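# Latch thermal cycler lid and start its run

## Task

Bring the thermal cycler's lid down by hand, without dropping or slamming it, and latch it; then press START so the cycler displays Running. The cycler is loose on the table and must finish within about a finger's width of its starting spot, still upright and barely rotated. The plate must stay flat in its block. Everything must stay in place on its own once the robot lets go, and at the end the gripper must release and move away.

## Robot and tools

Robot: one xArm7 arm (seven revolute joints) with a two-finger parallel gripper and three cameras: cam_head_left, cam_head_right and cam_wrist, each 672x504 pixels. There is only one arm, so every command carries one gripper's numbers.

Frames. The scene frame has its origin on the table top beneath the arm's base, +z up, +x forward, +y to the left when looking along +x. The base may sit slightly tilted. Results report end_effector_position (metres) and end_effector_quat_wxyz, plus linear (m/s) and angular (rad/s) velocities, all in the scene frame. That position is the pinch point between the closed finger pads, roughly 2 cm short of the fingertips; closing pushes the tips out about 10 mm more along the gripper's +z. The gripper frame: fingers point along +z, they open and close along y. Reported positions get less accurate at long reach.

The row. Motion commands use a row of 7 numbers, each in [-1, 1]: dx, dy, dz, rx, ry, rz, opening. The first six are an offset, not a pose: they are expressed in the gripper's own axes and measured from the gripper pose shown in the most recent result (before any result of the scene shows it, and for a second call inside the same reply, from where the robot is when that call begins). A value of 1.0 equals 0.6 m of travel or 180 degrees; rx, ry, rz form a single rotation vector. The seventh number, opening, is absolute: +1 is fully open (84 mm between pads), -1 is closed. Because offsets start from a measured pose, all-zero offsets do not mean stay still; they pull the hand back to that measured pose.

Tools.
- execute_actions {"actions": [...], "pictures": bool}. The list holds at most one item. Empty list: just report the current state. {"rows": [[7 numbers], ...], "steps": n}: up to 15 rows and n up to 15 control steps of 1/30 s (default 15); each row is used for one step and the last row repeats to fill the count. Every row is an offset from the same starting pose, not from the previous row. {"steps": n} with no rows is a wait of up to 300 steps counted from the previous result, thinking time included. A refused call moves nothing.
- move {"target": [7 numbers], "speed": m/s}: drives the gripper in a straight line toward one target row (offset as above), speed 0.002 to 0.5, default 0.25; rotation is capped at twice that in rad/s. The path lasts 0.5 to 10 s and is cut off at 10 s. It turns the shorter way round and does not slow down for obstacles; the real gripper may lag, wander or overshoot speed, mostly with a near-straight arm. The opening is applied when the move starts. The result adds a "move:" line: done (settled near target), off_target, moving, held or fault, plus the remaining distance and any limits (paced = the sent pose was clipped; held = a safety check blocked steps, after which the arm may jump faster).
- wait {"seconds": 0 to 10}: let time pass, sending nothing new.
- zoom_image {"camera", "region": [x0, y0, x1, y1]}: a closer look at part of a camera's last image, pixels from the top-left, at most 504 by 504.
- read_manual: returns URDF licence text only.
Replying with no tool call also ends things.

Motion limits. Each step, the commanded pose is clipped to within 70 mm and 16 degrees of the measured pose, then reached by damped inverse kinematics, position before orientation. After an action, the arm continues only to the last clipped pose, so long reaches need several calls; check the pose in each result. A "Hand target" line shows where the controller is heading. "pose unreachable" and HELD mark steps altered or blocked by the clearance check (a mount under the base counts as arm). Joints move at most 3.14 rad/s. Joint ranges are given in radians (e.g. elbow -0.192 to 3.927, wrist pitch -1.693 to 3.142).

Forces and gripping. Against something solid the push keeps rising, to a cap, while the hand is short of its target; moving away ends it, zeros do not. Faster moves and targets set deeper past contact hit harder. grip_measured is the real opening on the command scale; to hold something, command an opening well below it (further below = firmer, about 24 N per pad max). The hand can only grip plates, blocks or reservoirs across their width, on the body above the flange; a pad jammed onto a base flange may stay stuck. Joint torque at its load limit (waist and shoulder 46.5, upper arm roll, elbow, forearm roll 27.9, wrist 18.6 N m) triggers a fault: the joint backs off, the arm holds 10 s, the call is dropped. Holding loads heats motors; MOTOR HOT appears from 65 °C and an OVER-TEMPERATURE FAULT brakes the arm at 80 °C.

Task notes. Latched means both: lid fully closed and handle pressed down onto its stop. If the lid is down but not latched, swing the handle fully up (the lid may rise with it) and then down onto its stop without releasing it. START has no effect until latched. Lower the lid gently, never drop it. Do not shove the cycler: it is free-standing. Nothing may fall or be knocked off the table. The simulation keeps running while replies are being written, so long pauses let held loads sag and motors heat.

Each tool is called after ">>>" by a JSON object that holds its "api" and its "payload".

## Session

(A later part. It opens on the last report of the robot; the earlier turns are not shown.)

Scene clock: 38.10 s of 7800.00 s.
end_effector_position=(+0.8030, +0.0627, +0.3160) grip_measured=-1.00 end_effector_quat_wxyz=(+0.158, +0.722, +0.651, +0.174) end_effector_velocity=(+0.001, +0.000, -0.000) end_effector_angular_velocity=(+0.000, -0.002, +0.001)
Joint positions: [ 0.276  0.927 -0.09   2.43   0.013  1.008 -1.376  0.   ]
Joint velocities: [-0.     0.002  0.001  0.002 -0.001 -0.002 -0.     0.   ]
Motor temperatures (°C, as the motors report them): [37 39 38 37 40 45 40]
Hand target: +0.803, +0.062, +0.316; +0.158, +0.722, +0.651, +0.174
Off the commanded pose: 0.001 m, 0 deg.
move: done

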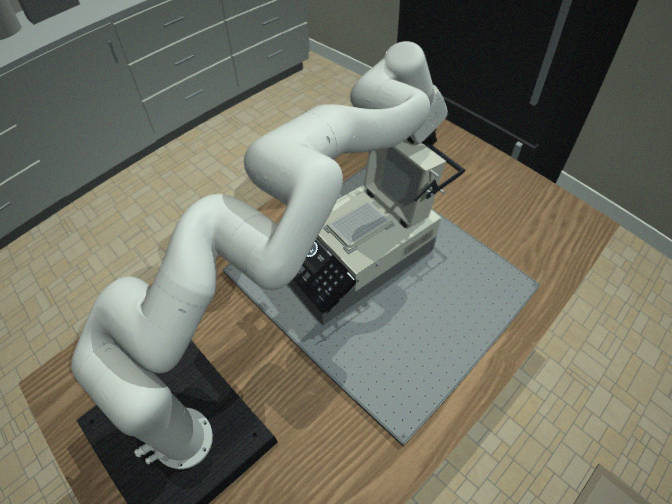

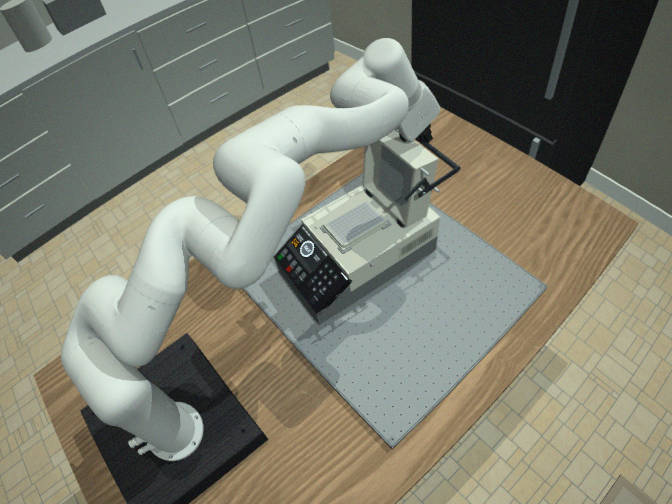

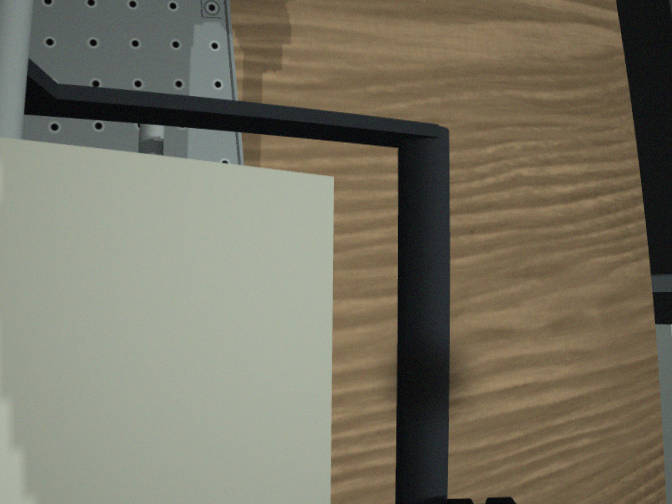

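>>> {"api": "move", "payload": {"target": [0,-0.02,-0.12,0,0,0,-1], "speed": 0.08}}

>>> {"api": "move", "payload": {"target": [0.165,-0.2,-0.06,0.1,0,0,-1], "speed": 0.12}}

Scene clock: 43.90 s of 7800.00 s.
end_effector_position=(+0.7598, +0.0644, +0.3738) grip_measured=-1.00 end_effector_quat_wxyz=(+0.158, +0.722, +0.651, +0.173) end_effector_velocity=(-0.001, +0.000, +0.003) end_effector_angular_velocity=(+0.000, -0.004, +0.001)
Joint positions: [ 0.308  0.659 -0.099  2.135 -0.004  0.984 -1.367  0.   ]
Joint velocities: [ 0.001 -0.008 -0.    -0.006 -0.001 -0.002  0.     0.   ]
Motor temperatures (°C, as the motors report them): [37 39 38 37 40 45 40]
Hand target: +0.760, +0.064, +0.375; +0.158, +0.722, +0.651, +0.174
Off the commanded pose: 0.001 m, 0 deg.
After step 90, 1.50 s passed at rest.
move: done

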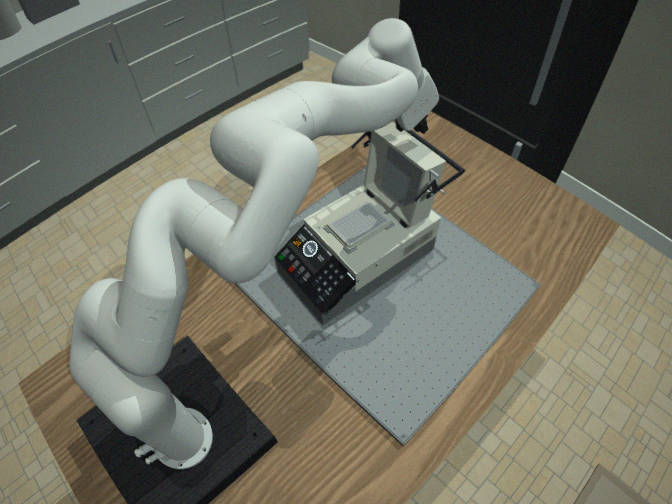

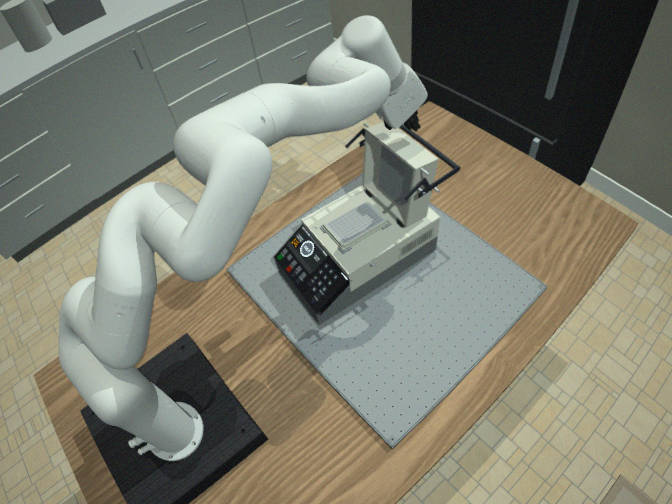

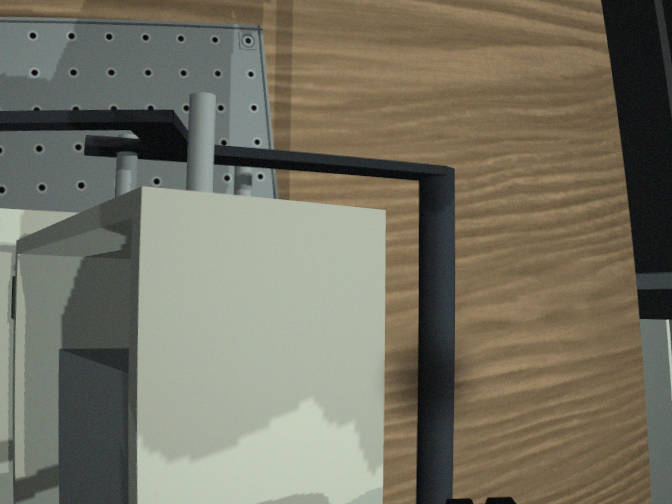

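Scene clock: 45.63 s of 7800.00 s.
end_effector_position=(+0.6468, +0.1752, +0.3557) grip_measured=-1.00 end_effector_quat_wxyz=(+0.042, +0.738, +0.670, +0.070) end_effector_velocity=(-0.003, +0.003, -0.000) end_effector_angular_velocity=(+0.002, +0.006, +0.002)
Joint positions: [ 0.461  0.54  -0.052  2.021 -0.008  1.299 -1.197  0.   ]
Joint velocities: [ 0.003 -0.002  0.002 -0.002  0.002  0.005  0.002  0.   ]
Motor temperatures (°C, as the motors report them): [37 39 38 37 40 45 40]
Hand target: +0.646, +0.176, +0.356; +0.042, +0.738, +0.670, +0.070
Off the commanded pose: 0.001 m, 0 deg.
move: done

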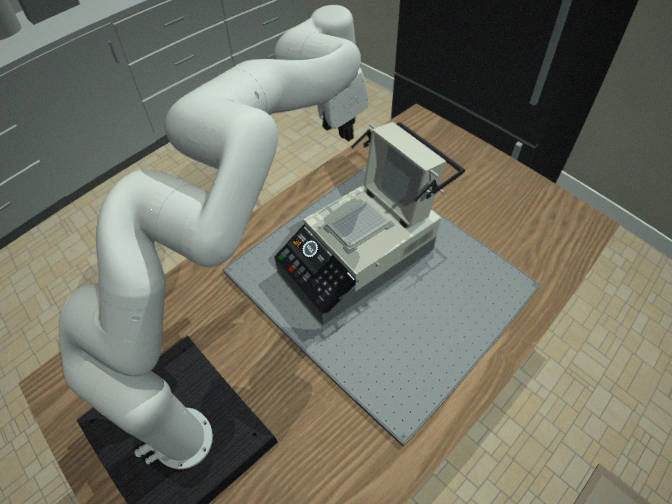

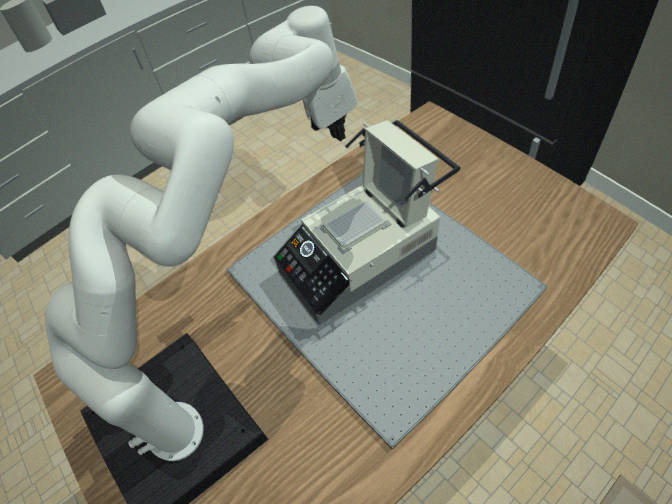

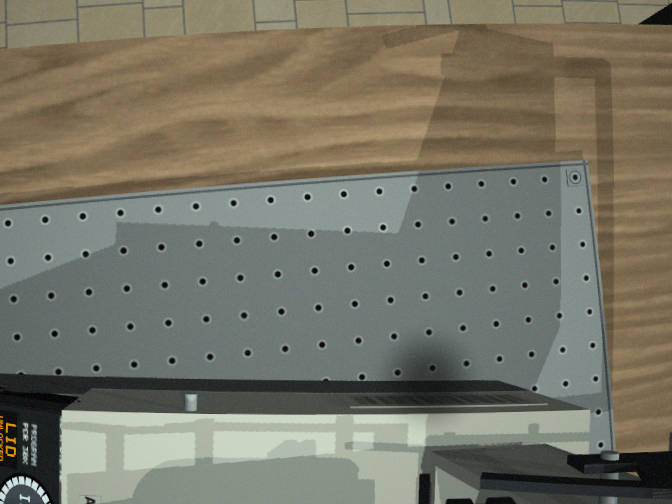

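>>> {"api": "move", "payload": {"target": [0,0.022,0.09,0,0,0,-1], "speed": 0.03}}

>>> {"api": "zoom_image", "payload": {"camera": "cam_head_right", "region": [320,70,480,230]}}

Scene clock: 48.83 s of 7800.00 s.
end_effector_position=(+0.6679, +0.1758, +0.3043) grip_measured=-1.00 end_effector_quat_wxyz=(+0.042, +0.738, +0.670, +0.069) end_effector_velocity=(+0.005, -0.002, +0.005) end_effector_angular_velocity=(+0.002, -0.017, -0.005)
Joint positions: [ 0.449  0.627 -0.051  2.015 -0.003  1.206 -1.206  0.   ]
Joint velocities: [-0.003 -0.001 -0.003  0.008 -0.001 -0.008  0.     0.   ]
Motor temperatures (°C, as the motors report them): [37 39 38 37 40 45 40]
Hand target: +0.668, +0.175, +0.304; +0.042, +0.738, +0.670, +0.070
Off the commanded pose: 0.001 m, 0 deg.
move: done

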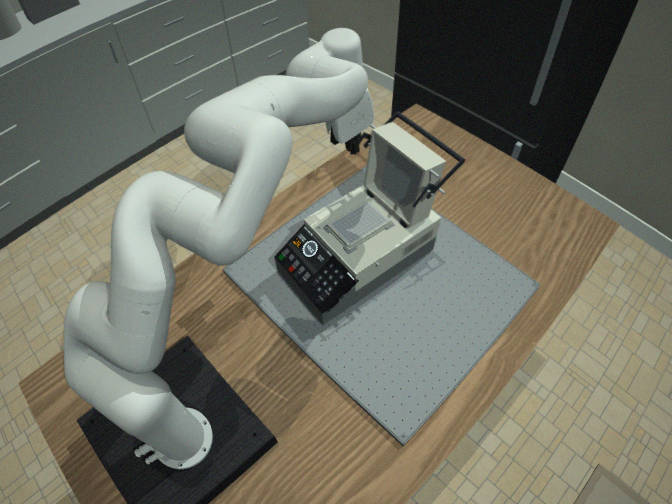

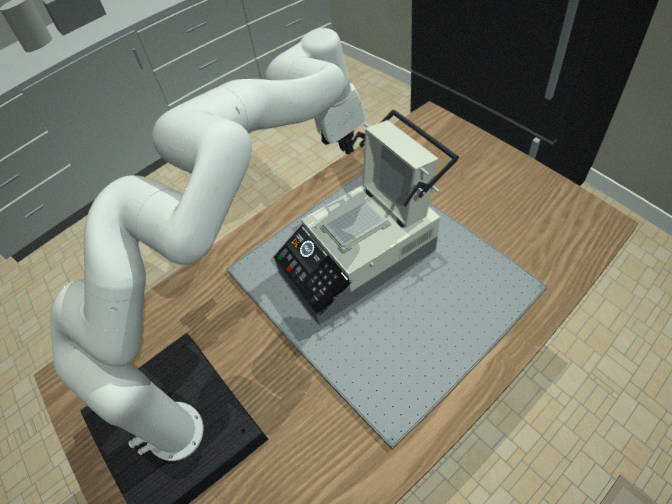

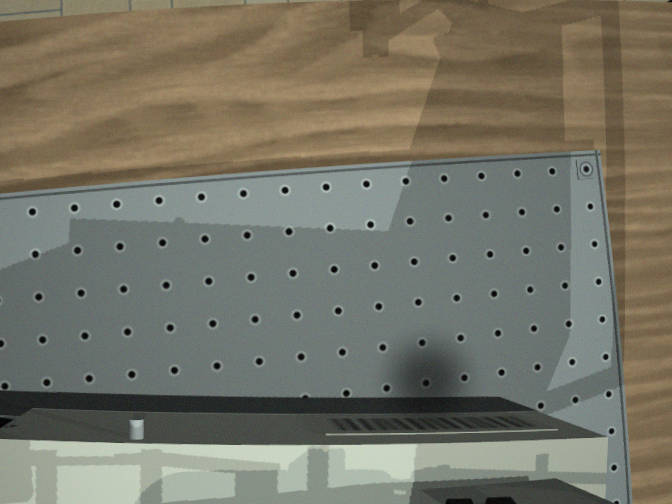

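Region (320, 70, 480, 230) of cam_head_right's 672x504 image, scaled by 3.150, with more detail than that image has.

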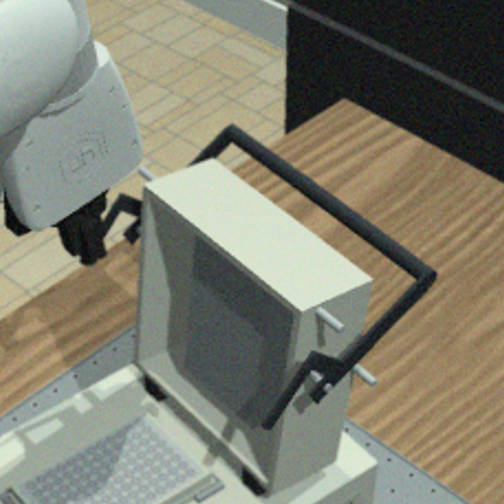

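>>> {"api": "move", "payload": {"target": [0,0.005,0.03,0,0,0,-1], "speed": 0.015}}

>>> {"api": "move", "payload": {"target": [0,-0.02,-0.2,0,0,0,-1], "speed": 0.12}}

>>> {"api": "move", "payload": {"target": [-0.17,0.16,-0.03,-0.085,0,0,-0.4], "speed": 0.15}}

Scene clock: 52.33 s of 7800.00 s.
end_effector_position=(+0.6724, +0.1755, +0.2852) grip_measured=-1.00 end_effector_quat_wxyz=(+0.040, +0.738, +0.670, +0.067) end_effector_velocity=(+0.001, -0.000, +0.003) end_effector_angular_velocity=(+0.000, -0.004, +0.000)
Joint positions: [ 0.446  0.656 -0.051  2.01  -0.002  1.178 -1.209  0.   ]
Joint velocities: [ 0.    -0.002 -0.     0.003 -0.001  0.001 -0.     0.   ]
Motor temperatures (°C, as the motors report them): [37 39 38 37 40 45 40]
Hand target: +0.674, +0.176, +0.287; +0.042, +0.738, +0.670, +0.069
Off the commanded pose: 0.002 m, 0 deg.
move: done

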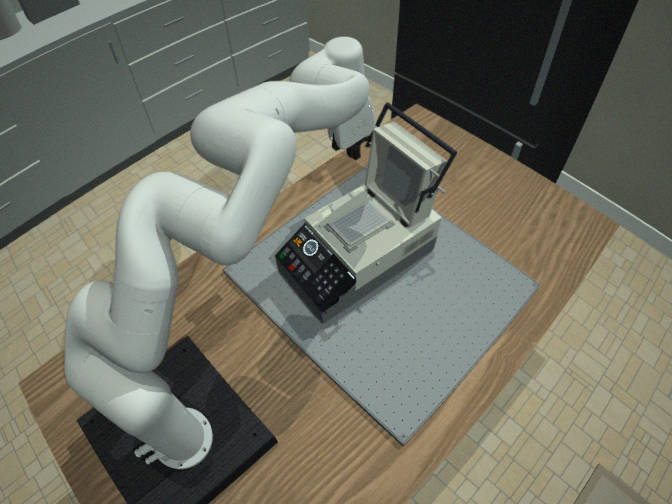

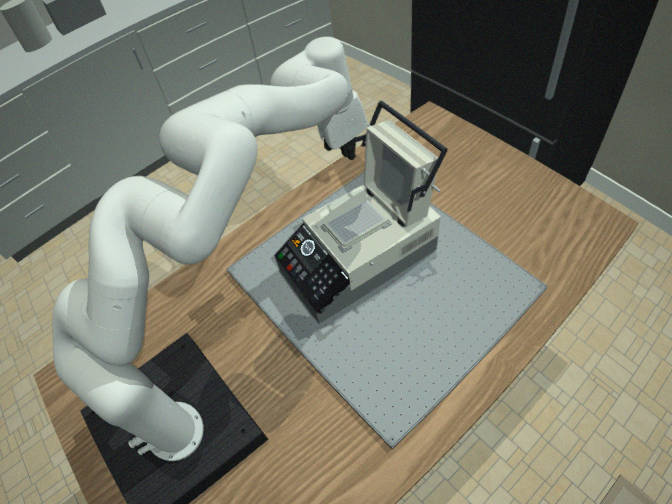

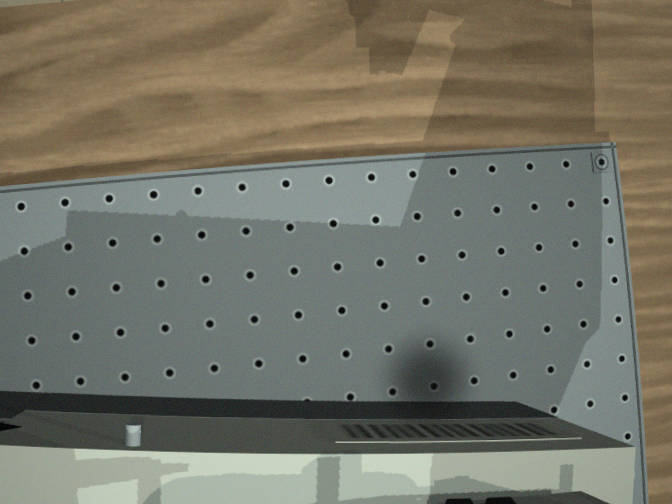

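Scene clock: 53.70 s of 7800.00 s.
end_effector_position=(+0.6424, +0.1737, +0.4008) grip_measured=-1.00 end_effector_quat_wxyz=(+0.040, +0.738, +0.671, +0.066) end_effector_velocity=(-0.001, -0.001, +0.002) end_effector_angular_velocity=(-0.002, +0.005, -0.001)
Joint positions: [ 0.458  0.575 -0.051  2.212 -0.006  1.463 -1.201  0.   ]
Joint velocities: [-0.001  0.006 -0.     0.019 -0.     0.018  0.     0.   ]
Motor temperatures (°C, as the motors report them): [37 39 38 37 40 45 40]
Hand target: +0.642, +0.174, +0.402; +0.040, +0.738, +0.670, +0.067
Off the commanded pose: 0.001 m, 0 deg.
move: done

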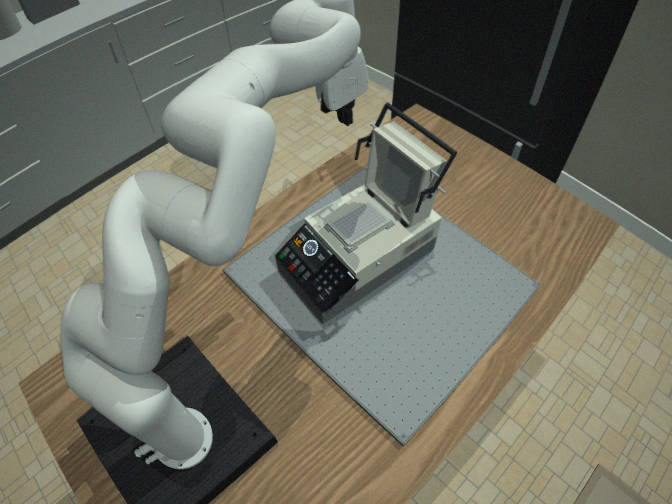

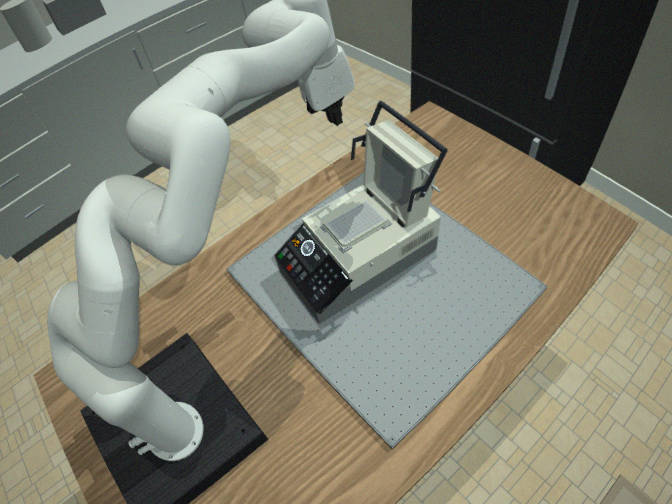

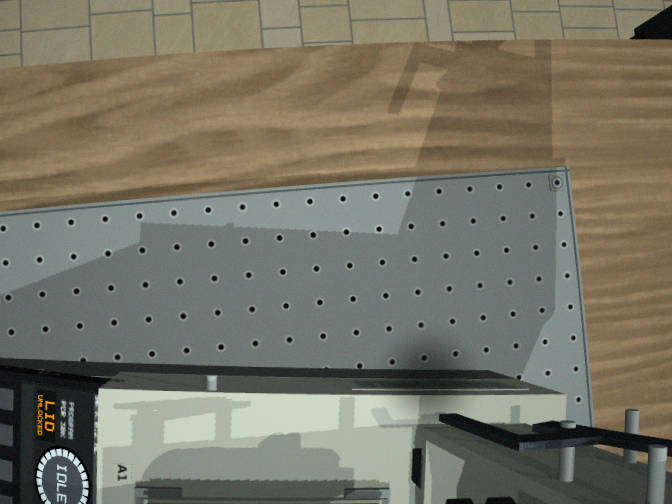

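Scene clock: 55.10 s of 7800.00 s.
end_effector_position=(+0.7243, +0.0627, +0.4288) grip_measured=-0.42 end_effector_quat_wxyz=(+0.138, +0.726, +0.656, +0.154) end_effector_velocity=(+0.002, -0.007, +0.001) end_effector_angular_velocity=(-0.003, -0.007, -0.007)
Joint positions: [ 0.31   0.577 -0.096  2.191 -0.001  1.175 -1.374  0.026]
Joint velocities: [-0.007  0.002 -0.004  0.004 -0.    -0.005 -0.002  0.   ]
Motor temperatures (°C, as the motors report them): [37 39 38 37 40 45 40]
Hand target: +0.725, +0.062, +0.429; +0.139, +0.726, +0.656, +0.154
Off the commanded pose: 0.001 m, 0 deg.
move: done

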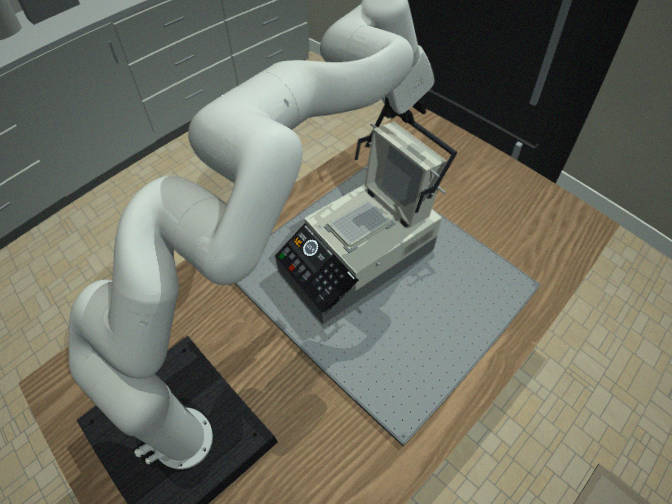

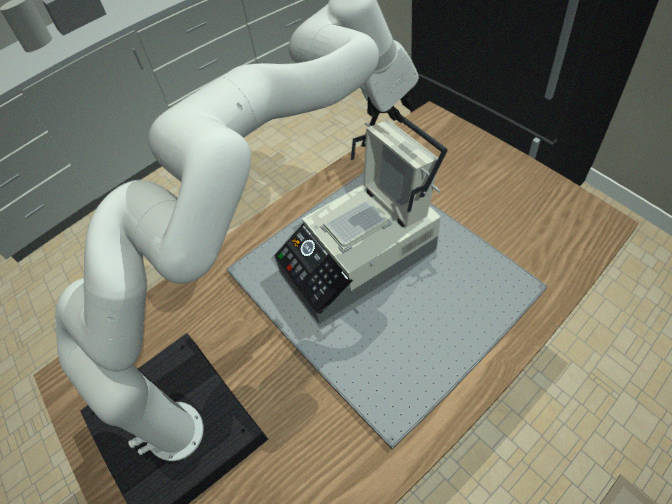

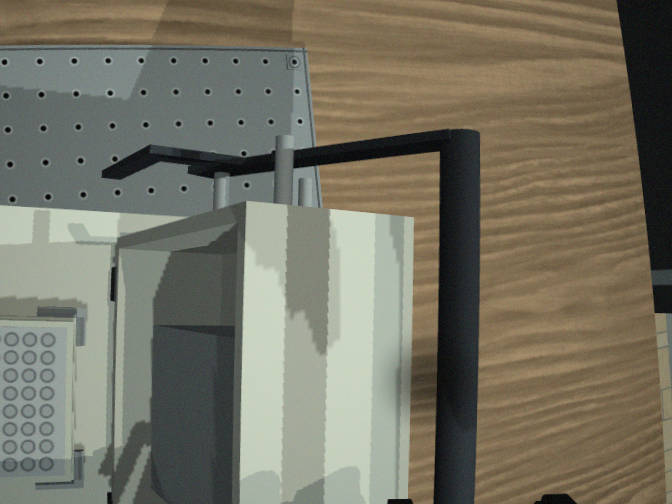

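>>> {"api": "move", "payload": {"target": [0,0.003,0.11,0,0,0.01,-0.4], "speed": 0.04}}

Scene clock: 58.13 s of 7800.00 s.
end_effector_position=(+0.7526, +0.0623, +0.3695) grip_measured=-0.42 end_effector_quat_wxyz=(+0.136, +0.736, +0.644, +0.157) end_effector_velocity=(+0.002, +0.000, +0.004) end_effector_angular_velocity=(+0.002, -0.009, -0.001)
Joint positions: [ 0.3    0.682 -0.098  2.189  0.01   1.069 -1.348  0.026]
Joint velocities: [ 0.     0.    -0.001  0.006  0.002 -0.003  0.001 -0.   ]
Motor temperatures (°C, as the motors report them): [37 40 38 37 40 45 40]
Hand target: +0.753, +0.062, +0.369; +0.136, +0.736, +0.644, +0.157
Off the commanded pose: 0.001 m, 0 deg.
move: done

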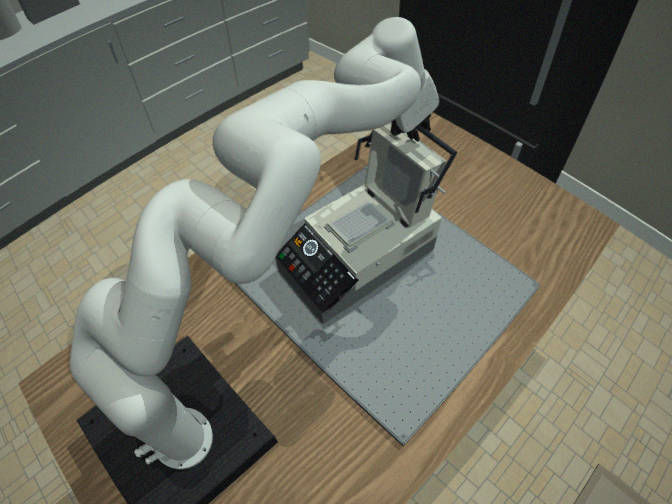

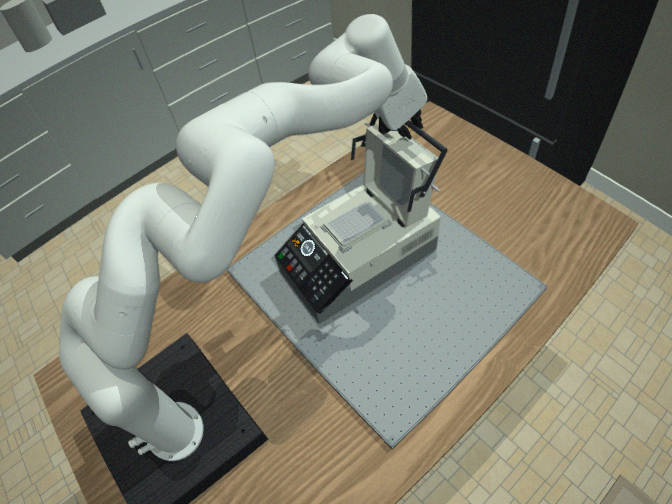

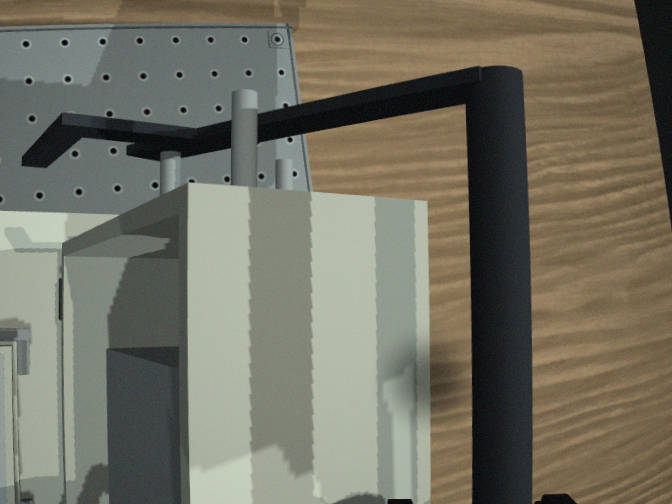

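>>> {"api": "move", "payload": {"target": [0,0.003,0.006,0,0,-0.012,-0.4], "speed": 0.03}}

>>> {"api": "move", "payload": {"target": [0,0,0,0,0,0,-1]}}

>>> {"api": "move", "payload": {"target": [0,-0.047,-0.035,0.02,0,0,-1], "speed": 0.025}}

Scene clock: 60.20 s of 7800.00 s.
end_effector_position=(+0.7556, +0.0620, +0.3670) grip_measured=-0.42 end_effector_quat_wxyz=(+0.139, +0.724, +0.658, +0.154) end_effector_velocity=(+0.000, +0.001, +0.000) end_effector_angular_velocity=(-0.002, -0.001, +0.007)
Joint positions: [ 0.295  0.698 -0.091  2.21   0.007  1.073 -1.385  0.026]
Joint velocities: [-0.     0.002  0.002  0.005 -0.001  0.001 -0.006 -0.   ]
Motor temperatures (°C, as the motors report them): [37 40 38 38 40 45 40]
Hand target: +0.756, +0.062, +0.367; +0.139, +0.724, +0.658, +0.154
Off the commanded pose: 0.000 m, 0 deg.
move: done

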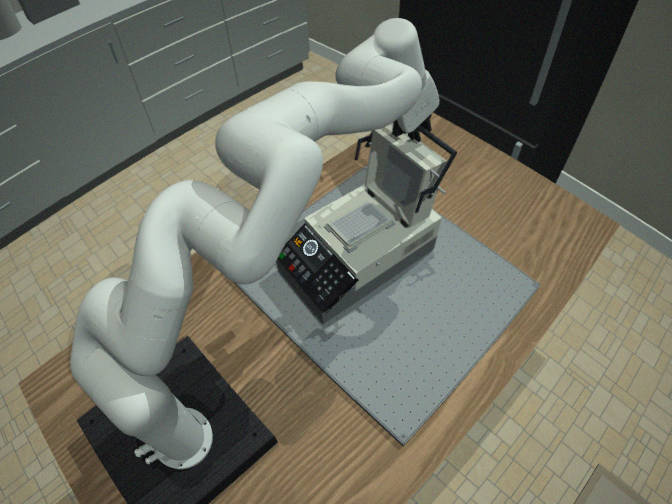

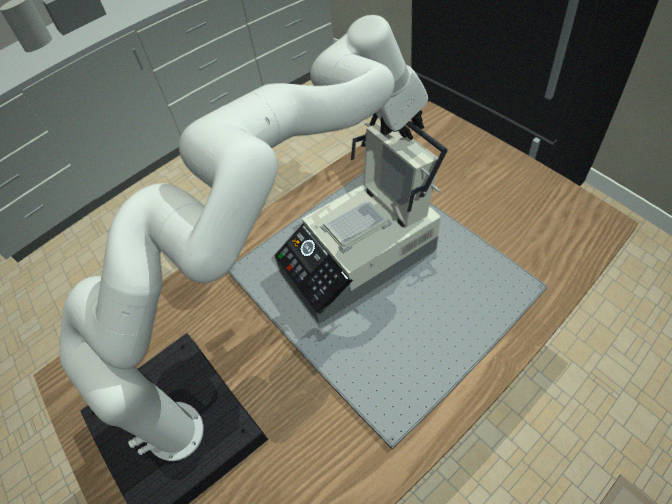

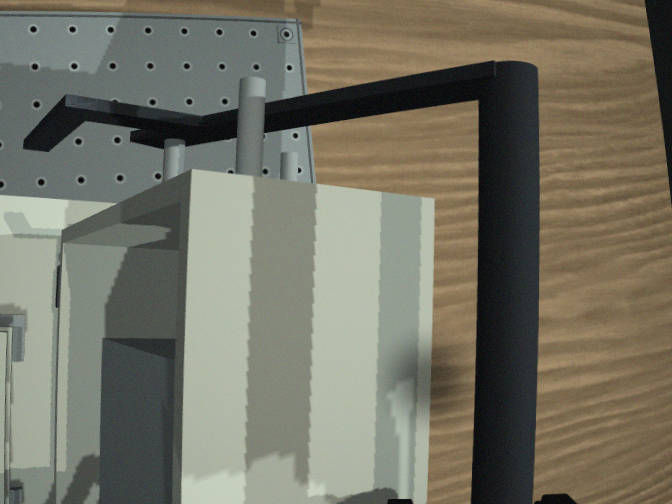

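Scene clock: 60.70 s of 7800.00 s.
end_effector_position=(+0.7557, +0.0620, +0.3672) grip_measured=-0.73 end_effector_quat_wxyz=(+0.139, +0.724, +0.658, +0.154) end_effector_velocity=(-0.000, -0.000, -0.000) end_effector_angular_velocity=(-0.001, +0.001, +0.001)
Joint positions: [ 0.295  0.698 -0.091  2.21   0.007  1.072 -1.384  0.012]
Joint velocities: [ 0.     0.    -0.    -0.    -0.001 -0.    -0.001  0.   ]
Motor temperatures (°C, as the motors report them): [37 40 38 38 40 45 40]
Hand target: +0.756, +0.062, +0.367; +0.139, +0.724, +0.658, +0.154
Off the commanded pose: 0.000 m, 0 deg.
move: done

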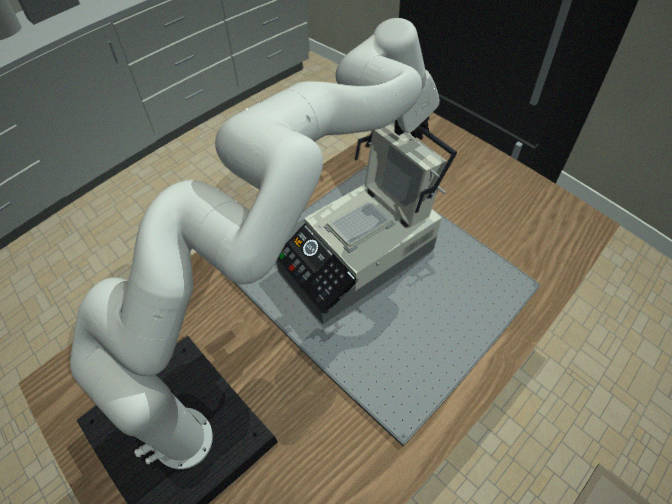

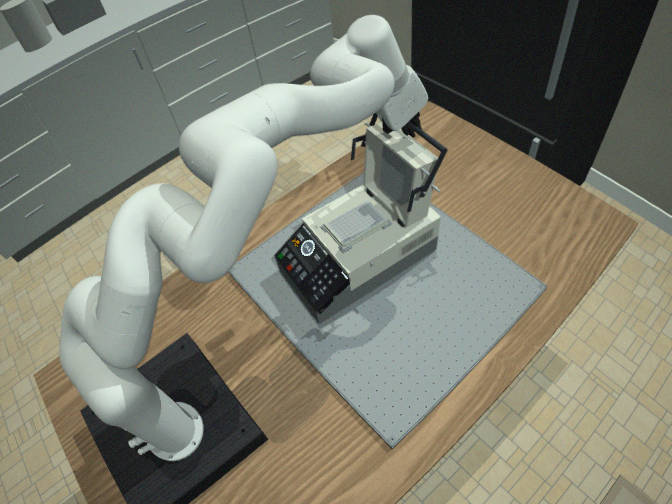

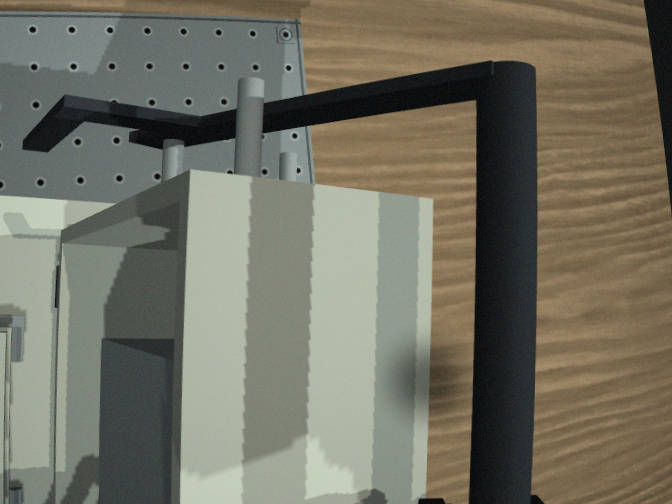

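Scene clock: 62.37 s of 7800.00 s.
end_effector_position=(+0.7218, +0.0655, +0.3756) grip_measured=-0.73 end_effector_quat_wxyz=(+0.116, +0.728, +0.663, +0.135) end_effector_velocity=(-0.001, -0.001, +0.000) end_effector_angular_velocity=(+0.000, +0.002, -0.002)
Joint positions: [ 0.307  0.588 -0.088  2.082  0.007  1.115 -1.381  0.012]
Joint velocities: [-0.    -0.005 -0.001 -0.007  0.     0.001  0.     0.   ]
Motor temperatures (°C, as the motors report them): [37 40 38 37 40 45 40]
Hand target: +0.722, +0.065, +0.375; +0.116, +0.728, +0.662, +0.134
Off the commanded pose: 0.001 m, 0 deg.
move: done

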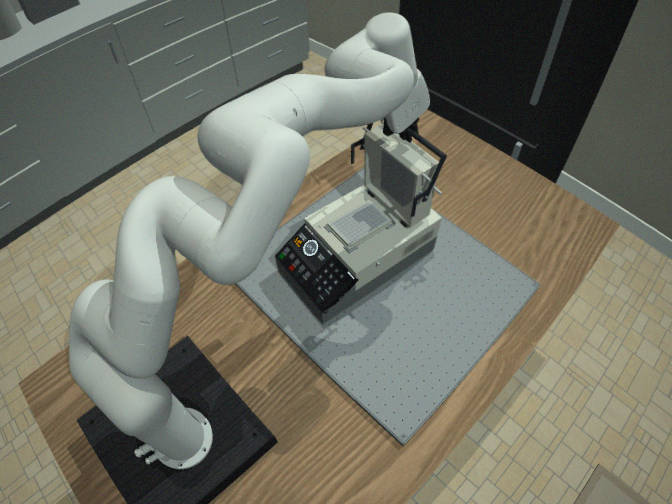

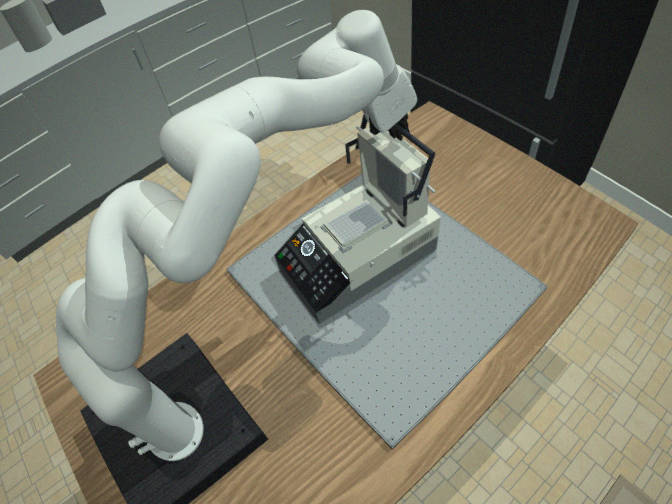

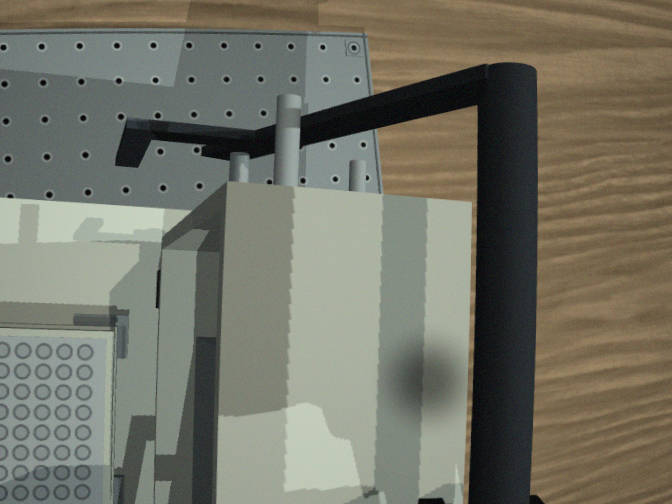

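>>> {"api": "move", "payload": {"target": [0,-0.057,-0.024,0.04,0,0,-1], "speed": 0.03}}

>>> {"api": "move", "payload": {"target": [0,-0.072,0.017,0.04,0,0,-1], "speed": 0.025}}

>>> {"api": "move", "payload": {"target": [0,-0.053,0.037,0.02,0,0,-1], "speed": 0.025}}

>>> {"api": "zoom_image", "payload": {"camera": "cam_head_right", "region": [270,100,470,330]}}

Scene clock: 67.00 s of 7800.00 s.
end_effector_position=(+0.6849, +0.0692, +0.3769) grip_measured=-0.73 end_effector_quat_wxyz=(+0.070, +0.733, +0.670, +0.093) end_effector_velocity=(-0.001, +0.000, -0.000) end_effector_angular_velocity=(+0.000, +0.005, +0.000)
Joint positions: [ 0.306  0.552 -0.078  2.081  0.023  1.273 -1.384  0.012]
Joint velocities: [ 0.    -0.001  0.     0.001  0.001  0.006 -0.     0.   ]
Motor temperatures (°C, as the motors report them): [37 40 38 37 40 45 40]
Hand target: +0.685, +0.069, +0.377; +0.070, +0.733, +0.670, +0.093
Off the commanded pose: 0.001 m, 0 deg.
move: done

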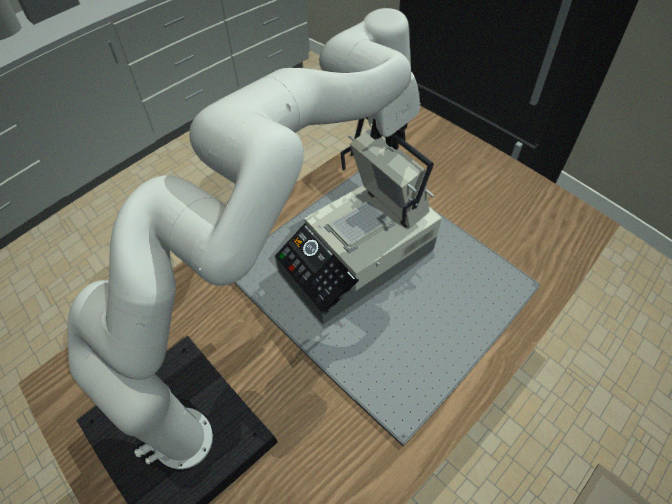

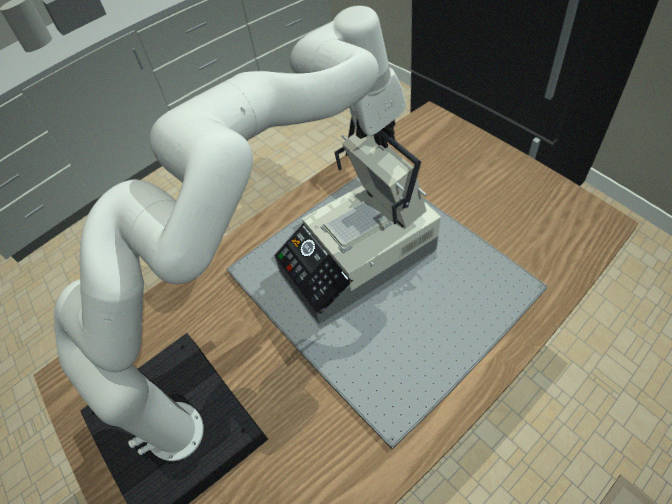

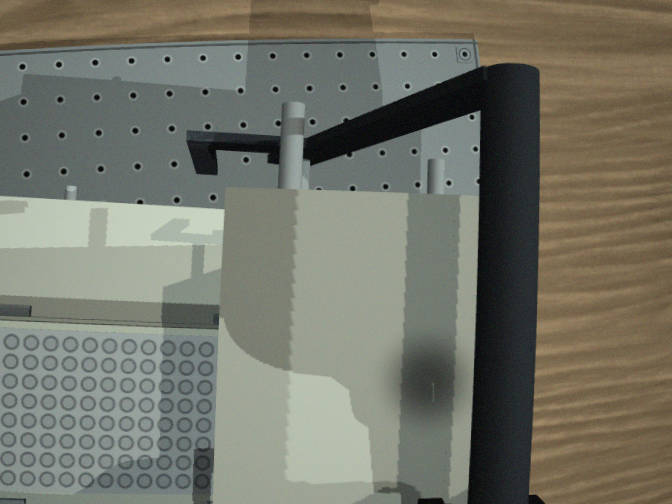

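Scene clock: 69.77 s of 7800.00 s.
end_effector_position=(+0.6455, +0.0735, +0.3570) grip_measured=-0.73 end_effector_quat_wxyz=(+0.024, +0.736, +0.674, +0.051) end_effector_velocity=(-0.000, -0.000, -0.000) end_effector_angular_velocity=(+0.000, +0.001, -0.000)
Joint positions: [ 0.308  0.498 -0.069  1.981  0.038  1.351 -1.382  0.012]
Joint velocities: [-0.    -0.001 -0.    -0.002  0.     0.     0.    -0.   ]
Motor temperatures (°C, as the motors report them): [37 40 38 37 40 45 40]
Hand target: +0.645, +0.074, +0.357; +0.024, +0.736, +0.674, +0.051
Off the commanded pose: 0.000 m, 0 deg.
move: done

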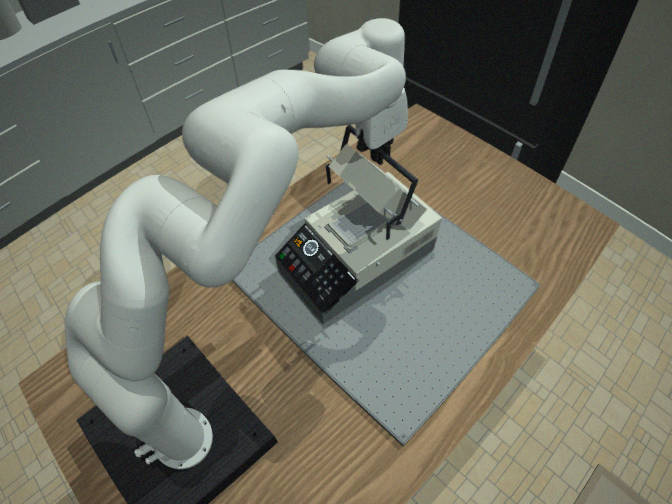

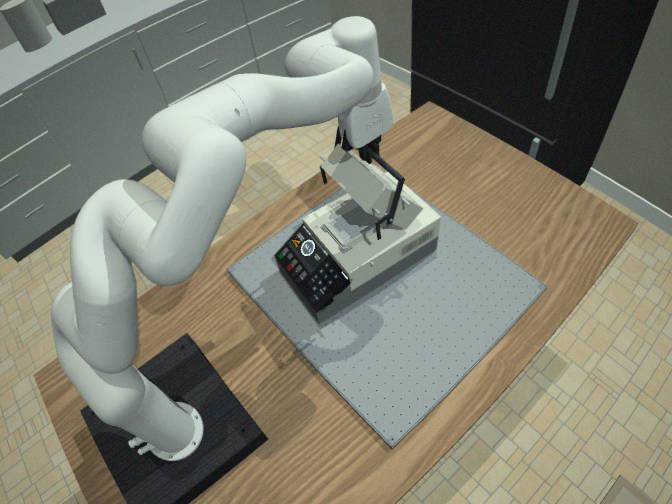

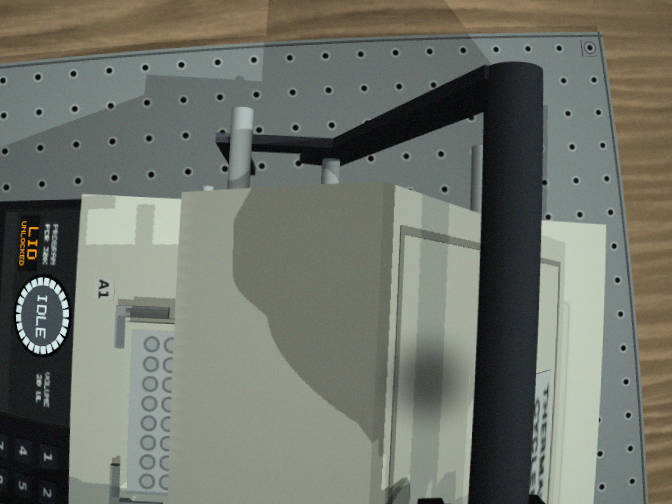

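Scene clock: 71.60 s of 7800.00 s.
end_effector_position=(+0.6164, +0.0770, +0.3316) grip_measured=-0.73 end_effector_quat_wxyz=(+0.001, +0.737, +0.676, +0.029) end_effector_velocity=(+0.000, -0.001, +0.000) end_effector_angular_velocity=(+0.000, -0.002, -0.001)
Joint positions: [ 0.316  0.432 -0.064  1.824  0.044  1.322 -1.378  0.012]
Joint velocities: [ 0.    -0.003 -0.001 -0.004  0.    -0.003  0.    -0.   ]
Motor temperatures (°C, as the motors report them): [37 40 38 37 40 45 40]
Hand target: +0.616, +0.077, +0.332; +0.001, +0.737, +0.676, +0.029
Off the commanded pose: 0.000 m, 0 deg.
move: done

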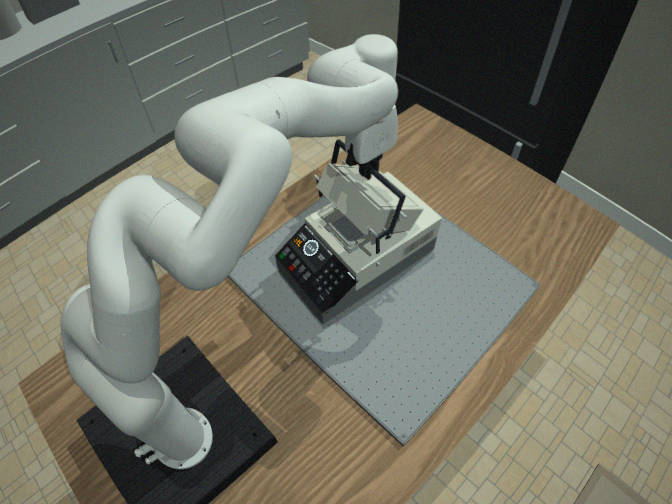

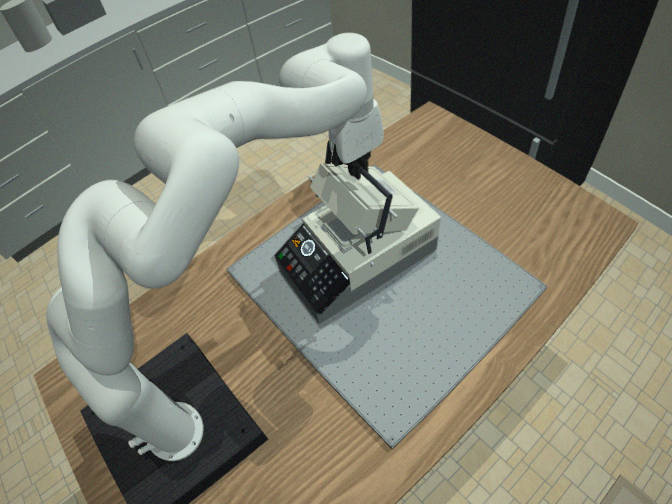

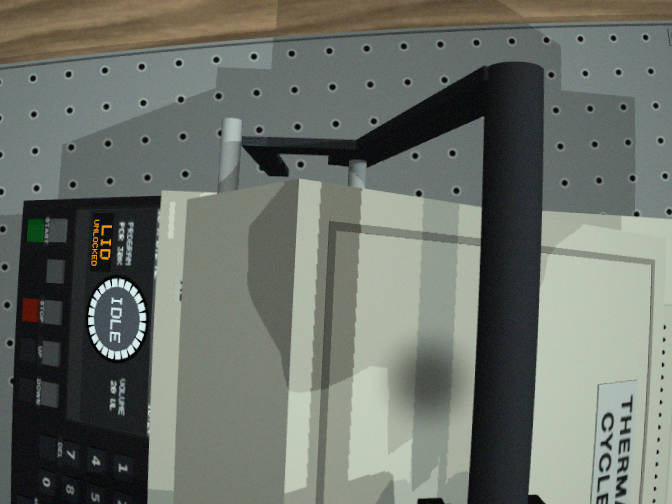

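Region (270, 100, 470, 330) of cam_head_right's 672x504 image, scaled by 2.191, with more detail than that image has; it fills the left 438 columns of this view, and the rest is white.

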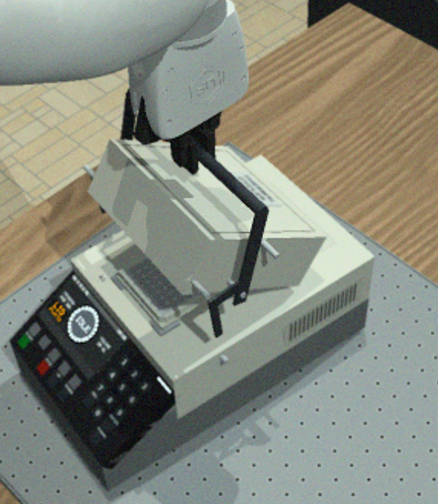

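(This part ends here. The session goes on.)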